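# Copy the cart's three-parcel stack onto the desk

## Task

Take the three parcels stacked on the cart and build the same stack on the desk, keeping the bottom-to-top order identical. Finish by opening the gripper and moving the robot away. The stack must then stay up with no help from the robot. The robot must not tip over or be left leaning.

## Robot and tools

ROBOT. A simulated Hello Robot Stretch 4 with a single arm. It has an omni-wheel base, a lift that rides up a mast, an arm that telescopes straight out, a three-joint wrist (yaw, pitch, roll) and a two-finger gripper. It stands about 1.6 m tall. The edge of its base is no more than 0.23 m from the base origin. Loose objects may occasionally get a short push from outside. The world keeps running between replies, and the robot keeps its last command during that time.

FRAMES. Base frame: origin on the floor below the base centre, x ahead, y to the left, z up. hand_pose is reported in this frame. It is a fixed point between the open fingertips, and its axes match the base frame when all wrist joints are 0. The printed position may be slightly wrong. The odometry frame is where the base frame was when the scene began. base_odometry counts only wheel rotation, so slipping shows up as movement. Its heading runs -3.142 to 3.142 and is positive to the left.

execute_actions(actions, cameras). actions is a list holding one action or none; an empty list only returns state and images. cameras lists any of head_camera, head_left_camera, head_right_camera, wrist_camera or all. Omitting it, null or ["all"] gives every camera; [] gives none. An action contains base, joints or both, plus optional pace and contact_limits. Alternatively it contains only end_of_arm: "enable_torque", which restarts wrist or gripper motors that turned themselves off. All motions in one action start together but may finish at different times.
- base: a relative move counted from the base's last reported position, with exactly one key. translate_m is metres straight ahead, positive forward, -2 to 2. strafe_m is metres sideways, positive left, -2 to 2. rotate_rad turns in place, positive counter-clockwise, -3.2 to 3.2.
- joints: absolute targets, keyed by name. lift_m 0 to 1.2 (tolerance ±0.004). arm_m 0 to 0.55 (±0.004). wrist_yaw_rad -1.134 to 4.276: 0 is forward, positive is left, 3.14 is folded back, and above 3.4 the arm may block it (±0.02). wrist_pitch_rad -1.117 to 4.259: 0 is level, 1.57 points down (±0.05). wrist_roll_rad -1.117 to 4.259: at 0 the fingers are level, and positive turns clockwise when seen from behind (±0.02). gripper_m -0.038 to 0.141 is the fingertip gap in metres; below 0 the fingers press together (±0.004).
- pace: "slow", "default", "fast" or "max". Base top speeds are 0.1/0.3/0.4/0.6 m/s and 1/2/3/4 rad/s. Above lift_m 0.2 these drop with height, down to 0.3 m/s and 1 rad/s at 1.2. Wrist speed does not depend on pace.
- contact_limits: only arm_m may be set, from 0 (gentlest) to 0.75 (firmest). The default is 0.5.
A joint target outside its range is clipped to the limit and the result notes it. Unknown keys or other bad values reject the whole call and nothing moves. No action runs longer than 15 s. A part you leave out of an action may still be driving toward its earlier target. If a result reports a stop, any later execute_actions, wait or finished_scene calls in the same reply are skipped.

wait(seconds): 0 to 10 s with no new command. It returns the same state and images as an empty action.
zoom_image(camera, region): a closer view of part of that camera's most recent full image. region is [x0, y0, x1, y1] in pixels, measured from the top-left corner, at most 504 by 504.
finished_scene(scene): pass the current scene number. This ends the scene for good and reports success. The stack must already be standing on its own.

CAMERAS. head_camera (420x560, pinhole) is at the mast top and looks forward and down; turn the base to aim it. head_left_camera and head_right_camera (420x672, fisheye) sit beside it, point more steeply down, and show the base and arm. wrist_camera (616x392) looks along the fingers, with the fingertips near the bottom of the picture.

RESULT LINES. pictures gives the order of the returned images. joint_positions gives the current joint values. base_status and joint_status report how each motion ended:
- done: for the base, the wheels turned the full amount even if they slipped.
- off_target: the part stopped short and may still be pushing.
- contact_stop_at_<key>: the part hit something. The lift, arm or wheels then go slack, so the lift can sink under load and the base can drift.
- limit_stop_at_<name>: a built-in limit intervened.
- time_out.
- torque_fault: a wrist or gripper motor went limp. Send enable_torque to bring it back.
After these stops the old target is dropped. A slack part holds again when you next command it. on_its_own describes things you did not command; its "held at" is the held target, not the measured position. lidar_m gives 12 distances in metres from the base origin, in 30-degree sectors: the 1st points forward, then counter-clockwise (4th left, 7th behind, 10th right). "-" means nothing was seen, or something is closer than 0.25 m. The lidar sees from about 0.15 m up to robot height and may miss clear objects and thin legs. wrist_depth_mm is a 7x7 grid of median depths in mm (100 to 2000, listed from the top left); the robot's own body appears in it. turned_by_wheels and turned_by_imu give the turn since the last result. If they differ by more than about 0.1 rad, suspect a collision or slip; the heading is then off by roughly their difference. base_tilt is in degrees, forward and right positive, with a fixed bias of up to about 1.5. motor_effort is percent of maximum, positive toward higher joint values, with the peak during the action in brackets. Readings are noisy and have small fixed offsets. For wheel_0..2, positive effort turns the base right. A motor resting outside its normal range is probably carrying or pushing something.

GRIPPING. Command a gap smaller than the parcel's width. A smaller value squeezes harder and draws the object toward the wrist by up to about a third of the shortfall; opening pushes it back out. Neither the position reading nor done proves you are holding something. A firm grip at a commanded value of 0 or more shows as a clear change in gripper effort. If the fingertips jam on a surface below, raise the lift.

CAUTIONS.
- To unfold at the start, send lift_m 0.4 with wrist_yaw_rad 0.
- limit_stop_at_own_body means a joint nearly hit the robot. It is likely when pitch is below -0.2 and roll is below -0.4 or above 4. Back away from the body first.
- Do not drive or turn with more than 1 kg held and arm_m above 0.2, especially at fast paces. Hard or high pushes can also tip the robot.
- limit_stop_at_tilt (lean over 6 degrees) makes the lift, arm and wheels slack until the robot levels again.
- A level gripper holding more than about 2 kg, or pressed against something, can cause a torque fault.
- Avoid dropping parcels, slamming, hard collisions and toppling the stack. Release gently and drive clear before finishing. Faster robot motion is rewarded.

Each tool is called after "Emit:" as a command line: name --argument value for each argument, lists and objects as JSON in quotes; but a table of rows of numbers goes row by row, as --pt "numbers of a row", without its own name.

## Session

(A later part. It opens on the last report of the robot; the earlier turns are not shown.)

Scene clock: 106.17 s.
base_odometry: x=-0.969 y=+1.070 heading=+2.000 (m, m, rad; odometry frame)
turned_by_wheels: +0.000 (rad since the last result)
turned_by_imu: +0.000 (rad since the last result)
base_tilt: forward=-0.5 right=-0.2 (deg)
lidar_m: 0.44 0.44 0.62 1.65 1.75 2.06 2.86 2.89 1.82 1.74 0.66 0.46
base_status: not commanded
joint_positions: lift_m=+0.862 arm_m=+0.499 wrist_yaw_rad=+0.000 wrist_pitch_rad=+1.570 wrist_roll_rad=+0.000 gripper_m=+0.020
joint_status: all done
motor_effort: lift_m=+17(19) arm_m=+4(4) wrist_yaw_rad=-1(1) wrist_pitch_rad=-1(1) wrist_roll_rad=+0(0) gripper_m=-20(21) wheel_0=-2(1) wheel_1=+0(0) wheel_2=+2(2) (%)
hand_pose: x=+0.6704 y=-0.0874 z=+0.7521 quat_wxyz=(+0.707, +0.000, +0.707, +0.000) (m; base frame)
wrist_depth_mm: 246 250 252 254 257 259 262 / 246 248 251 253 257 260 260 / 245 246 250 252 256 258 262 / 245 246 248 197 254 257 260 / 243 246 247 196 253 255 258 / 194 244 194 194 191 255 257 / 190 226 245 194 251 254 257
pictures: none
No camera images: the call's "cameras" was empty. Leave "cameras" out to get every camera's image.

Emit:
execute_actions --actions '[{"joints":{"lift_m":0.857},"pace":"slow"}]' --cameras '[]'

Emit:
execute_actions --actions '[{"joints":{"gripper_m":0.085}}]' --cameras '["wrist_camera"]'

Emit:
execute_actions --actions '[{"joints":{"lift_m":1.02}}]' --cameras '["wrist_camera"]'

Scene clock: 107.20 s.
base_odometry: x=-0.969 y=+1.070 heading=+2.000 (m, m, rad; odometry frame)
turned_by_wheels: +0.000 (rad since the last result)
turned_by_imu: +0.000 (rad since the last result)
base_tilt: forward=-0.6 right=-0.2 (deg)
lidar_m: 0.42 0.47 0.59 1.65 1.72 2.05 2.85 2.93 1.79 1.74 0.66 0.47
base_status: not commanded
joint_positions: lift_m=+0.858 arm_m=+0.499 wrist_yaw_rad=+0.000 wrist_pitch_rad=+1.571 wrist_roll_rad=+0.000 gripper_m=+0.020
joint_status: all done
motor_effort: lift_m=+15(19) arm_m=+4(4) wrist_yaw_rad=-1(2) wrist_pitch_rad=-3(3) wrist_roll_rad=-1(1) gripper_m=-21(20) wheel_0=-1(1) wheel_1=+0(0) wheel_2=+2(2) (%)
hand_pose: x=+0.6702 y=-0.0874 z=+0.7472 quat_wxyz=(+0.707, +0.000, +0.707, +0.000) (m; base frame)
wrist_depth_mm: 244 246 249 251 254 257 257 / 242 245 249 250 252 256 260 / 241 244 246 249 252 253 257 / 240 243 245 197 251 254 257 / 239 242 243 195 250 253 255 / 192 240 193 195 190 251 253 / 189 227 241 193 248 252 253
pictures: none
No camera images: the call's "cameras" was empty. Leave "cameras" out to get every camera's image.

Scene clock: 108.67 s.
base_odometry: x=-0.969 y=+1.070 heading=+2.000 (m, m, rad; odometry frame)
turned_by_wheels: +0.000 (rad since the last result)
turned_by_imu: +0.000 (rad since the last result)
base_tilt: forward=-0.6 right=-0.2 (deg)
lidar_m: 0.43 0.46 0.62 1.64 1.76 2.04 2.87 2.91 1.79 1.75 0.65 0.46
base_status: not commanded
joint_positions: lift_m=+0.857 arm_m=+0.499 wrist_yaw_rad=+0.000 wrist_pitch_rad=+1.570 wrist_roll_rad=+0.000 gripper_m=+0.085
joint_status: all done
motor_effort: lift_m=+17(16) arm_m=+4(4) wrist_yaw_rad=+1(2) wrist_pitch_rad=-2(8) wrist_roll_rad=+1(0) gripper_m=-1(17) wheel_0=-1(2) wheel_1=+0(0) wheel_2=+2(2) (%)
hand_pose: x=+0.6703 y=-0.0874 z=+0.7471 quat_wxyz=(+0.707, +0.000, +0.707, +0.000) (m; base frame)
wrist_depth_mm: 242 244 246 250 252 256 258 / 241 243 246 248 251 254 256 / 241 243 246 248 251 253 255 / 240 241 244 196 250 252 254 / 238 241 244 194 249 251 255 / 191 239 193 194 210 251 253 / 189 238 242 147 247 251 252
pictures: wrist_camera
Images, in order (width x height): wrist_camera 616x392.

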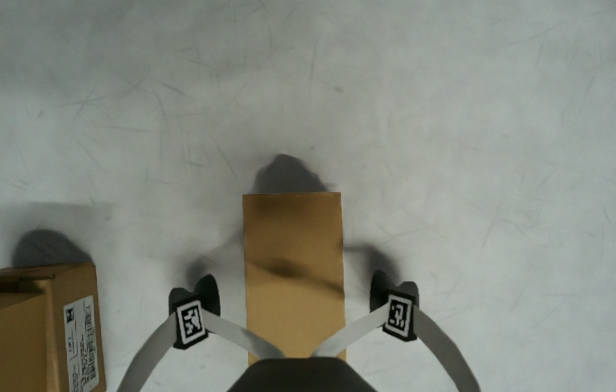

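Scene clock: 110.43 s.
base_odometry: x=-0.969 y=+1.070 heading=+2.000 (m, m, rad; odometry frame)
turned_by_wheels: +0.000 (rad since the last result)
turned_by_imu: +0.000 (rad since the last result)
base_tilt: forward=-0.6 right=-0.2 (deg)
lidar_m: 0.41 0.43 0.60 1.65 1.75 2.05 2.87 2.90 1.80 1.76 0.63 0.46
base_status: not commanded
joint_positions: lift_m=+1.020 arm_m=+0.499 wrist_yaw_rad=+0.000 wrist_pitch_rad=+1.570 wrist_roll_rad=+0.000 gripper_m=+0.085
joint_status: all done
motor_effort: lift_m=+25(26) arm_m=+4(4) wrist_yaw_rad=+1(0) wrist_pitch_rad=-1(2) wrist_roll_rad=+0(1) gripper_m=-1(2) wheel_0=-1(2) wheel_1=+0(0) wheel_2=+1(2) (%)
hand_pose: x=+0.6703 y=-0.0874 z=+0.9094 quat_wxyz=(+0.707, +0.000, +0.707, +0.000) (m; base frame)
wrist_depth_mm: 402 402 407 413 415 424 421 / 399 404 407 415 413 421 424 / 399 402 404 410 418 415 424 / 394 397 404 404 415 418 421 / 394 382 402 355 410 415 421 / 392 300 213 351 209 413 415 / 392 394 402 148 407 413 415
pictures: wrist_camera
Images, in order (width x height): wrist_camera 616x392.

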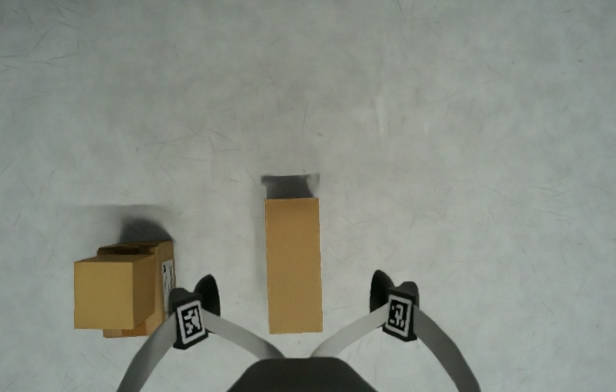

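Emit:
execute_actions --actions '[{"base":{"strafe_m":0.149},"joints":{"arm_m":0.482,"gripper_m":0.1}}]' --cameras '["wrist_camera"]'

Scene clock: 112.60 s.
base_odometry: x=-1.104 y=+1.008 heading=+2.000 (m, m, rad; odometry frame)
turned_by_wheels: +0.000 (rad since the last result)
turned_by_imu: +0.000 (rad since the last result)
base_tilt: forward=-0.6 right=-0.2 (deg)
lidar_m: 0.42 0.44 1.59 1.49 1.60 1.96 2.86 2.98 1.96 1.91 0.65 0.45
base_status: done
joint_positions: lift_m=+1.020 arm_m=+0.483 wrist_yaw_rad=+0.000 wrist_pitch_rad=+1.570 wrist_roll_rad=+0.000 gripper_m=+0.100
joint_status: all done
motor_effort: lift_m=+26(25) arm_m=-4(3) wrist_yaw_rad=+1(2) wrist_pitch_rad=-2(3) wrist_roll_rad=-1(2) gripper_m=-2(1) wheel_0=+0(13) wheel_1=-1(7) wheel_2=+1(1) (%)
hand_pose: x=+0.6539 y=-0.0874 z=+0.9094 quat_wxyz=(+0.707, +0.000, +0.707, +0.000) (m; base frame)
wrist_depth_mm: 399 404 407 415 418 421 424 / 399 402 404 413 418 418 421 / 397 399 404 410 413 421 424 / 394 399 407 410 407 415 421 / 394 399 402 355 404 418 421 / 392 394 304 402 207 413 413 / 389 394 397 148 404 413 415
pictures: wrist_camera
Images, in order (width x height): wrist_camera 616x392.

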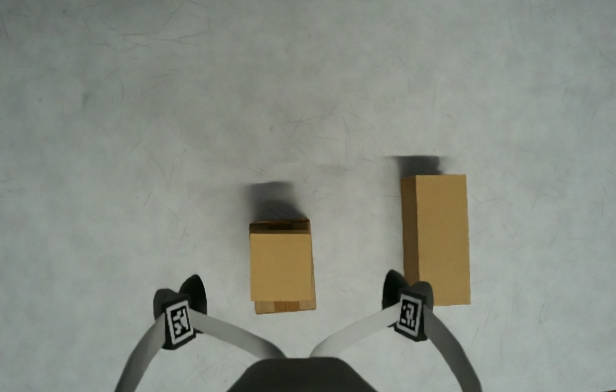

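Emit:
execute_actions --actions '[{"base":{"strafe_m":0.01},"joints":{"lift_m":0.92,"gripper_m":0.09}}]' --cameras '["wrist_camera"]'

Scene clock: 114.73 s.
base_odometry: x=-1.113 y=+1.003 heading=+2.000 (m, m, rad; odometry frame)
turned_by_wheels: +0.000 (rad since the last result)
turned_by_imu: +0.001 (rad since the last result)
base_tilt: forward=-0.5 right=-0.2 (deg)
lidar_m: 0.43 0.45 1.56 1.48 1.57 1.95 2.88 2.96 1.98 1.90 0.67 0.45
base_status: done
joint_positions: lift_m=+0.920 arm_m=+0.483 wrist_yaw_rad=+0.000 wrist_pitch_rad=+1.570 wrist_roll_rad=+0.000 gripper_m=+0.090
joint_status: all done
motor_effort: lift_m=+17(27) arm_m=-4(4) wrist_yaw_rad=+2(0) wrist_pitch_rad=-2(2) wrist_roll_rad=-1(0) gripper_m=-1(4) wheel_0=+1(5) wheel_1=+0(4) wheel_2=+1(0) (%)
hand_pose: x=+0.6539 y=-0.0874 z=+0.8101 quat_wxyz=(+0.707, +0.000, +0.707, +0.000) (m; base frame)
wrist_depth_mm: 301 307 309 312 317 322 322 / 301 306 309 312 317 320 320 / 300 306 307 312 314 319 320 / 300 301 306 310 314 264 320 / 300 303 304 211 310 263 315 / 297 298 207 208 198 263 317 / 297 298 303 148 309 312 315
pictures: wrist_camera
Images, in order (width x height): wrist_camera 616x392.

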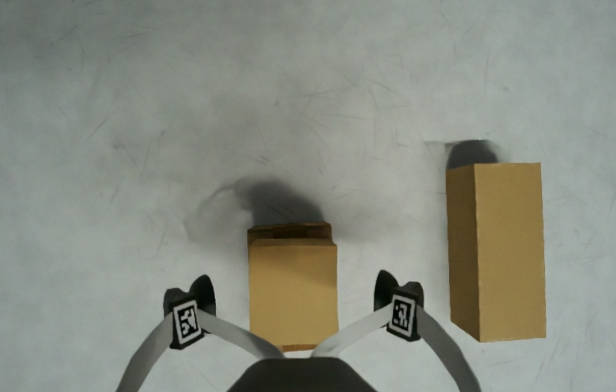

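Centred. Descending and gripping the pair.

Emit:
execute_actions --actions '[{"joints":{"lift_m":0.865}}]' --cameras '[]'

Emit:
execute_actions --actions '[{"joints":{"gripper_m":0.02}}]' --cameras '["wrist_camera"]'

Emit:
execute_actions --actions '[{"joints":{"lift_m":0.95},"pace":"slow"}]' --cameras '["wrist_camera","head_right_camera"]'

Scene clock: 116.60 s.
base_odometry: x=-1.113 y=+1.003 heading=+2.000 (m, m, rad; odometry frame)
turned_by_wheels: +0.000 (rad since the last result)
turned_by_imu: +0.000 (rad since the last result)
base_tilt: forward=-0.5 right=-0.2 (deg)
lidar_m: 0.43 0.46 1.56 1.51 1.58 1.96 2.87 2.94 1.97 1.91 0.64 0.44
base_status: not commanded
joint_positions: lift_m=+0.866 arm_m=+0.483 wrist_yaw_rad=+0.000 wrist_pitch_rad=+1.570 wrist_roll_rad=+0.000 gripper_m=+0.090
joint_status: all done
motor_effort: lift_m=+15(18) arm_m=-4(4) wrist_yaw_rad=+0(0) wrist_pitch_rad=-3(3) wrist_roll_rad=+0(1) gripper_m=-2(1) wheel_0=+1(1) wheel_1=+0(0) wheel_2=+0(1) (%)
hand_pose: x=+0.6538 y=-0.0874 z=+0.7552 quat_wxyz=(+0.707, +0.000, +0.707, +0.000) (m; base frame)
wrist_depth_mm: 251 254 257 259 263 264 267 / 251 253 256 258 263 264 266 / 249 252 254 256 259 263 265 / 248 250 254 257 258 252 212 / 247 251 252 187 258 254 210 / 247 249 191 156 200 255 209 / 245 248 250 141 255 248 208
pictures: none
No camera images: the call's "cameras" was empty. Leave "cameras" out to get every camera's image.

Scene clock: 118.10 s.
base_odometry: x=-1.113 y=+1.003 heading=+2.000 (m, m, rad; odometry frame)
turned_by_wheels: +0.000 (rad since the last result)
turned_by_imu: +0.000 (rad since the last result)
base_tilt: forward=-0.5 right=-0.1 (deg)
lidar_m: 0.42 0.46 1.55 1.49 1.60 1.97 2.85 2.96 1.97 1.92 0.65 0.44
base_status: not commanded
joint_positions: lift_m=+0.865 arm_m=+0.483 wrist_yaw_rad=+0.000 wrist_pitch_rad=+1.570 wrist_roll_rad=+0.000 gripper_m=+0.021
joint_status: all done
motor_effort: lift_m=+17(17) arm_m=-4(4) wrist_yaw_rad=+1(0) wrist_pitch_rad=-2(2) wrist_roll_rad=+0(1) gripper_m=-23(24) wheel_0=+1(1) wheel_1=+0(0) wheel_2=+1(1) (%)
hand_pose: x=+0.6539 y=-0.0874 z=+0.7551 quat_wxyz=(+0.707, +0.000, +0.707, +0.000) (m; base frame)
wrist_depth_mm: 250 253 253 258 262 264 267 / 248 252 253 256 259 262 266 / 248 250 253 256 258 260 264 / 247 249 252 255 257 251 208 / 245 249 250 183 255 253 208 / 245 247 179 143 185 255 208 / 245 160 247 142 254 211 208
pictures: wrist_camera
Images, in order (width x height): wrist_camera 616x392.

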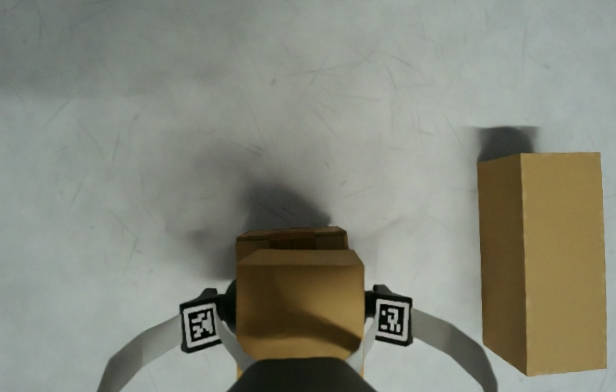

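Scene clock: 119.70 s.
base_odometry: x=-1.113 y=+1.003 heading=+2.000 (m, m, rad; odometry frame)
turned_by_wheels: +0.000 (rad since the last result)
turned_by_imu: +0.000 (rad since the last result)
base_tilt: forward=-0.6 right=-0.2 (deg)
lidar_m: 0.41 0.44 1.57 1.50 1.58 1.96 2.84 2.96 1.99 1.91 0.65 0.45
base_status: not commanded
joint_positions: lift_m=+0.950 arm_m=+0.483 wrist_yaw_rad=+0.000 wrist_pitch_rad=+1.570 wrist_roll_rad=+0.000 gripper_m=+0.021
joint_status: all done
motor_effort: lift_m=+26(27) arm_m=-5(4) wrist_yaw_rad=-1(1) wrist_pitch_rad=-1(2) wrist_roll_rad=-1(2) gripper_m=-22(23) wheel_0=+1(1) wheel_1=+0(0) wheel_2=+1(1) (%)
hand_pose: x=+0.6539 y=-0.0874 z=+0.8393 quat_wxyz=(+0.707, +0.000, +0.707, +0.000) (m; base frame)
wrist_depth_mm: 330 334 338 342 347 351 351 / 329 334 336 342 343 347 351 / 329 332 338 340 343 347 349 / 325 329 334 340 342 294 349 / 329 329 332 183 340 293 345 / 325 327 179 143 184 293 347 / 325 160 329 142 338 340 345
pictures: head_right_camera, wrist_camera
Images, in order (width x height): head_right_camera 420x672, wrist_camera 616x392.

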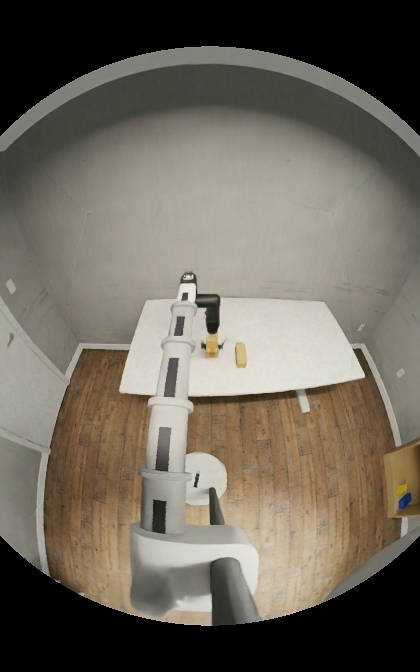

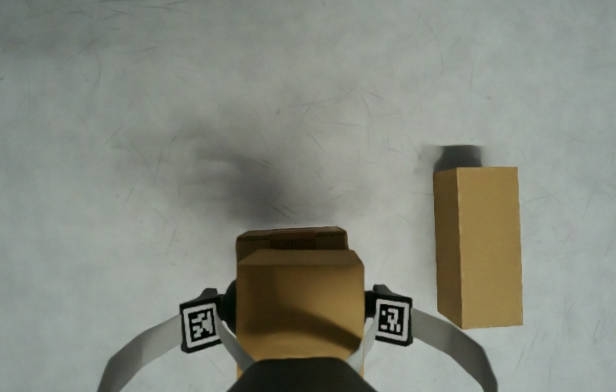

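Emit:
execute_actions --actions '[{"base":{"strafe_m":-0.153},"joints":{"arm_m":0.509},"pace":"slow"}]' --cameras '["wrist_camera","head_camera"]'

Scene clock: 124.47 s.
base_odometry: x=-0.974 y=+1.067 heading=+2.001 (m, m, rad; odometry frame)
turned_by_wheels: +0.000 (rad since the last result)
turned_by_imu: +0.001 (rad since the last result)
base_tilt: forward=-0.6 right=-0.2 (deg)
lidar_m: 0.41 0.46 0.62 1.64 1.74 2.07 2.87 2.91 1.80 1.74 0.65 0.46
base_status: done
joint_positions: lift_m=+0.950 arm_m=+0.508 wrist_yaw_rad=+0.000 wrist_pitch_rad=+1.570 wrist_roll_rad=+0.000 gripper_m=+0.021
joint_status: all done
motor_effort: lift_m=+26(26) arm_m=+5(5) wrist_yaw_rad=+1(1) wrist_pitch_rad=-3(2) wrist_roll_rad=+0(1) gripper_m=-25(22) wheel_0=+1(7) wheel_1=+0(7) wheel_2=+1(0) (%)
hand_pose: x=+0.6794 y=-0.0874 z=+0.8393 quat_wxyz=(+0.707, +0.000, +0.707, +0.000) (m; base frame)
wrist_depth_mm: 330 334 338 340 345 349 351 / 329 334 340 340 343 349 351 / 327 329 334 342 343 345 349 / 329 330 334 340 340 345 347 / 327 330 330 183 340 343 349 / 325 327 179 143 184 342 343 / 324 160 330 142 340 343 345
pictures: head_camera, wrist_camera
Images, in order (width x height): head_camera 420x560, wrist_camera 616x392.

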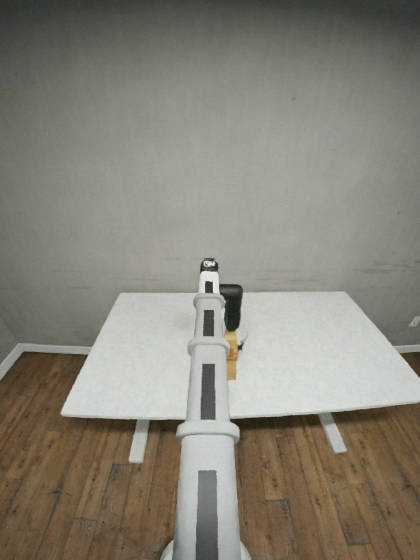

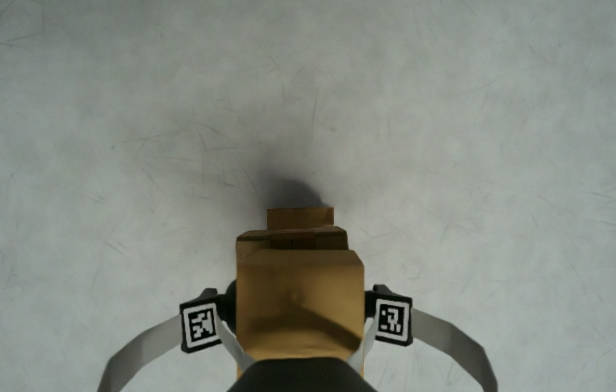

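Emit:
execute_actions --actions '[{"joints":{"lift_m":0.908},"pace":"slow"}]' --cameras '["wrist_camera"]'

Emit:
execute_actions --actions '[{"joints":{"lift_m":0.9},"pace":"slow"}]' --cameras '["wrist_camera"]'

Scene clock: 126.20 s.
base_odometry: x=-0.974 y=+1.067 heading=+2.001 (m, m, rad; odometry frame)
turned_by_wheels: +0.000 (rad since the last result)
turned_by_imu: +0.000 (rad since the last result)
base_tilt: forward=-0.6 right=-0.2 (deg)
lidar_m: 0.42 0.46 0.61 1.62 1.74 2.04 2.86 2.96 1.82 1.73 0.66 0.47
base_status: not commanded
joint_positions: lift_m=+0.908 arm_m=+0.508 wrist_yaw_rad=+0.000 wrist_pitch_rad=+1.570 wrist_roll_rad=+0.000 gripper_m=+0.021
joint_status: all done
motor_effort: lift_m=+17(26) arm_m=+4(5) wrist_yaw_rad=+0(0) wrist_pitch_rad=-1(2) wrist_roll_rad=+0(1) gripper_m=-22(23) wheel_0=+1(1) wheel_1=+0(0) wheel_2=+1(1) (%)
hand_pose: x=+0.6794 y=-0.0874 z=+0.7980 quat_wxyz=(+0.707, +0.000, +0.707, +0.000) (m; base frame)
wrist_depth_mm: 291 296 300 301 303 307 309 / 291 294 296 297 303 306 309 / 287 293 296 298 303 303 307 / 289 291 294 298 300 304 306 / 289 290 293 184 301 301 306 / 286 287 179 142 185 300 304 / 286 160 290 142 297 300 303
pictures: wrist_camera
Images, in order (width x height): wrist_camera 616x392.

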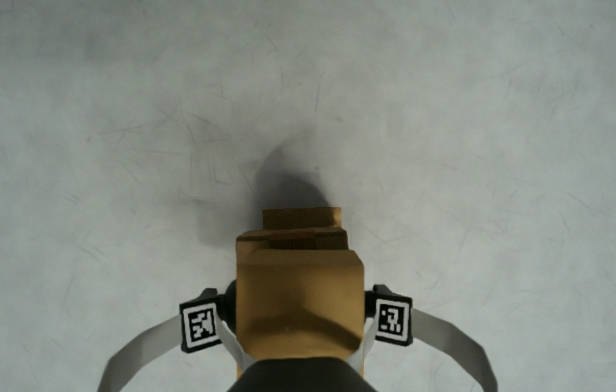

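Scene clock: 126.90 s.
base_odometry: x=-0.974 y=+1.067 heading=+2.000 (m, m, rad; odometry frame)
turned_by_wheels: +0.000 (rad since the last result)
turned_by_imu: +0.000 (rad since the last result)
base_tilt: forward=-0.6 right=-0.2 (deg)
lidar_m: 0.41 0.46 0.62 1.64 1.74 2.06 2.88 2.93 1.82 1.76 0.65 0.46
base_status: not commanded
joint_positions: lift_m=+0.901 arm_m=+0.508 wrist_yaw_rad=-0.001 wrist_pitch_rad=+1.575 wrist_roll_rad=+0.000 gripper_m=+0.020
joint_status: all done
motor_effort: lift_m=+5(18) arm_m=+4(4) wrist_yaw_rad=+3(3) wrist_pitch_rad=-16(17) wrist_roll_rad=-2(1) gripper_m=-16(25) wheel_0=+1(1) wheel_1=+0(0) wheel_2=+1(1) (%)
hand_pose: x=+0.6778 y=-0.0874 z=+0.7910 quat_wxyz=(+0.706, +0.000, +0.709, +0.000) (m; base frame)
wrist_depth_mm: 290 294 297 298 303 309 310 / 290 291 296 298 303 306 307 / 287 290 294 297 301 304 309 / 286 290 291 296 298 306 307 / 285 289 289 186 298 300 304 / 283 287 174 143 184 303 304 / 282 285 234 143 297 298 303
pictures: wrist_camera
Images, in order (width x height): wrist_camera 616x392.

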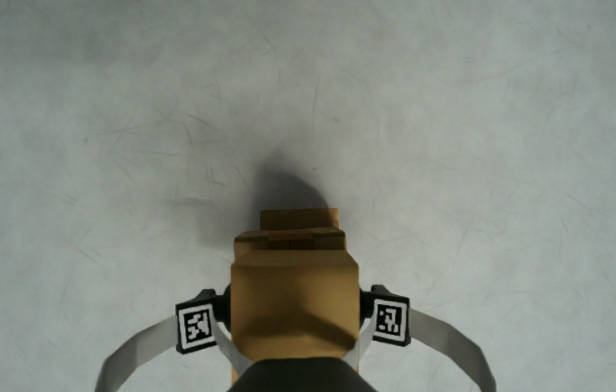

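Contact made. Easing up slightly and releasing.

Emit:
execute_actions --actions '[{"joints":{"lift_m":0.907},"pace":"slow"}]' --cameras '[]'

Emit:
execute_actions --actions '[{"joints":{"gripper_m":0.1}}]' --cameras '["wrist_camera"]'

Emit:
execute_actions --actions '[{"joints":{"lift_m":1.05}}]' --cameras '["wrist_camera"]'

Scene clock: 128.13 s.
base_odometry: x=-0.974 y=+1.067 heading=+2.000 (m, m, rad; odometry frame)
turned_by_wheels: +0.000 (rad since the last result)
turned_by_imu: +0.000 (rad since the last result)
base_tilt: forward=-0.5 right=-0.2 (deg)
lidar_m: 0.40 0.45 0.61 1.65 1.75 2.04 2.86 2.91 1.81 1.76 0.64 0.47
base_status: not commanded
joint_positions: lift_m=+0.907 arm_m=+0.508 wrist_yaw_rad=+0.000 wrist_pitch_rad=+1.571 wrist_roll_rad=+0.000 gripper_m=+0.020
joint_status: all done
motor_effort: lift_m=+25(25) arm_m=+4(4) wrist_yaw_rad=+1(3) wrist_pitch_rad=-3(17) wrist_roll_rad=+0(1) gripper_m=-20(21) wheel_0=+1(1) wheel_1=+0(0) wheel_2=+0(0) (%)
hand_pose: x=+0.6792 y=-0.0874 z=+0.7965 quat_wxyz=(+0.707, +0.000, +0.707, +0.000) (m; base frame)
wrist_depth_mm: 290 296 298 298 304 307 310 / 290 291 296 298 303 304 309 / 289 293 296 297 301 304 307 / 287 291 293 297 300 304 304 / 286 289 293 183 298 303 306 / 283 286 174 143 185 301 303 / 285 161 287 142 298 300 303
pictures: none
No camera images: the call's "cameras" was empty. Leave "cameras" out to get every camera's image.

Scene clock: 129.77 s.
base_odometry: x=-0.974 y=+1.067 heading=+2.000 (m, m, rad; odometry frame)
turned_by_wheels: +0.000 (rad since the last result)
turned_by_imu: +0.000 (rad since the last result)
base_tilt: forward=-0.6 right=-0.2 (deg)
lidar_m: 0.43 0.46 0.63 1.63 1.75 2.05 2.86 2.92 1.84 1.75 0.63 0.48
base_status: not commanded
joint_positions: lift_m=+0.907 arm_m=+0.508 wrist_yaw_rad=+0.000 wrist_pitch_rad=+1.571 wrist_roll_rad=+0.000 gripper_m=+0.100
joint_status: all done
motor_effort: lift_m=+18(24) arm_m=+4(4) wrist_yaw_rad=+3(1) wrist_pitch_rad=-5(8) wrist_roll_rad=-1(1) gripper_m=+0(21) wheel_0=+0(1) wheel_1=+0(0) wheel_2=+0(1) (%)
hand_pose: x=+0.6791 y=-0.0874 z=+0.7970 quat_wxyz=(+0.707, +0.000, +0.707, +0.000) (m; base frame)
wrist_depth_mm: 294 296 300 301 306 310 312 / 290 296 300 304 306 310 309 / 290 296 297 300 304 307 312 / 290 294 297 300 303 304 307 / 289 291 294 187 301 304 309 / 287 290 207 147 195 304 306 / 286 290 290 146 298 301 306
pictures: wrist_camera
Images, in order (width x height): wrist_camera 616x392.

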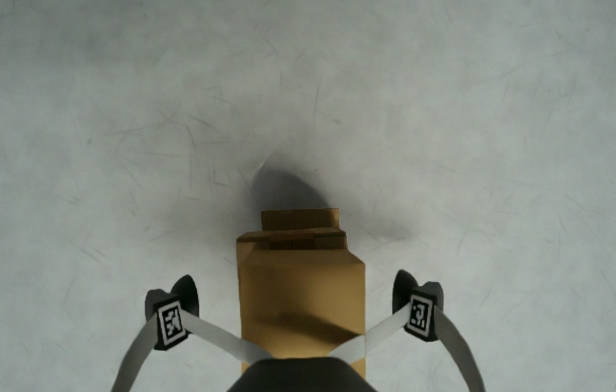

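Scene clock: 131.43 s.
base_odometry: x=-0.974 y=+1.067 heading=+2.000 (m, m, rad; odometry frame)
turned_by_wheels: +0.000 (rad since the last result)
turned_by_imu: +0.000 (rad since the last result)
base_tilt: forward=-0.6 right=-0.2 (deg)
lidar_m: 0.41 0.45 0.61 1.65 1.75 2.06 2.86 2.94 1.81 1.76 0.65 0.46
base_status: not commanded
joint_positions: lift_m=+1.050 arm_m=+0.508 wrist_yaw_rad=+0.000 wrist_pitch_rad=+1.570 wrist_roll_rad=+0.000 gripper_m=+0.100
joint_status: all done
motor_effort: lift_m=+25(27) arm_m=+4(4) wrist_yaw_rad=+1(2) wrist_pitch_rad=-2(4) wrist_roll_rad=-2(1) gripper_m=-2(2) wheel_0=+0(0) wheel_1=+0(0) wheel_2=+0(0) (%)
hand_pose: x=+0.6794 y=-0.0874 z=+0.9394 quat_wxyz=(+0.707, +0.000, +0.707, +0.000) (m; base frame)
wrist_depth_mm: 427 433 439 439 449 455 455 / 430 433 436 442 445 445 459 / 424 427 439 442 442 445 449 / 424 427 430 436 442 445 449 / 421 427 430 286 436 445 452 / 418 424 427 336 208 445 449 / 418 421 427 148 436 439 449
pictures: wrist_camera
Images, in order (width x height): wrist_camera 616x392.

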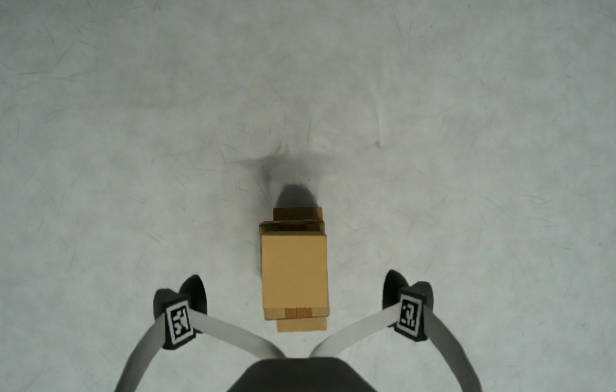

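Emit:
execute_actions --actions '[{"base":{"translate_m":-0.4},"joints":{"arm_m":0.0},"pace":"fast"}]' --cameras '["head_camera","head_right_camera"]'

Scene clock: 134.30 s.
base_odometry: x=-0.808 y=+0.704 heading=+2.000 (m, m, rad; odometry frame)
turned_by_wheels: +0.000 (rad since the last result)
turned_by_imu: +0.000 (rad since the last result)
base_tilt: forward=-0.6 right=-0.2 (deg)
lidar_m: 0.83 0.86 1.73 1.66 1.76 1.74 2.45 2.57 1.82 1.72 1.27 0.89
base_status: done
joint_positions: lift_m=+1.050 arm_m=+0.001 wrist_yaw_rad=+0.000 wrist_pitch_rad=+1.570 wrist_roll_rad=+0.000 gripper_m=+0.100
joint_status: all done
motor_effort: lift_m=+25(25) arm_m=-4(6) wrist_yaw_rad=+0(0) wrist_pitch_rad=-2(3) wrist_roll_rad=-2(1) gripper_m=-3(2) wheel_0=+0(8) wheel_1=+1(5) wheel_2=-1(10) (%)
hand_pose: x=+0.1718 y=-0.0874 z=+0.9394 quat_wxyz=(+0.707, +0.000, +0.707, +0.000) (m; base frame)
wrist_depth_mm: 1118 1160 1160 1160 1182 1182 1182 / 1138 1138 1138 1160 1160 1160 1160 / 1118 1118 1138 1118 1160 1182 1160 / 1138 1118 1118 1118 1182 1182 1182 / 1098 1118 931 917 1138 1182 1182 / 1098 1118 917 931 208 1160 1160 / 1098 1098 1118 148 1138 1182 1160
pictures: head_camera, head_right_camera
Images, in order (width x height): head_camera 420x560, head_right_camera 420x672.

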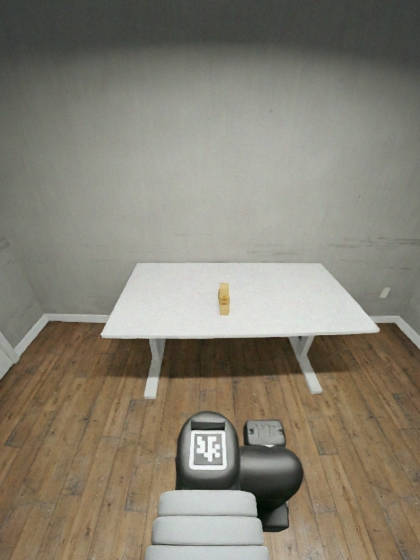

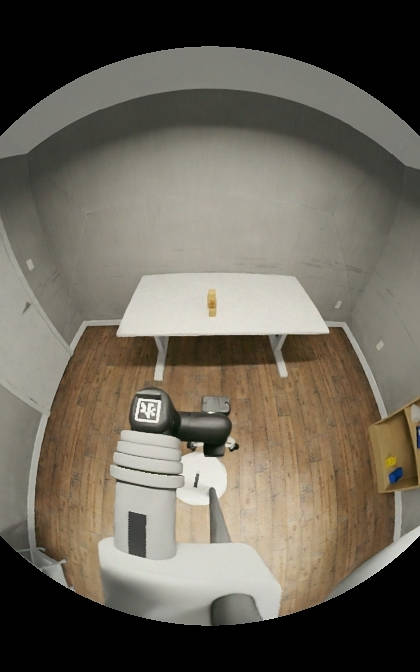

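Emit:
finished_scene --scene 1

The scene is finished: the task was done.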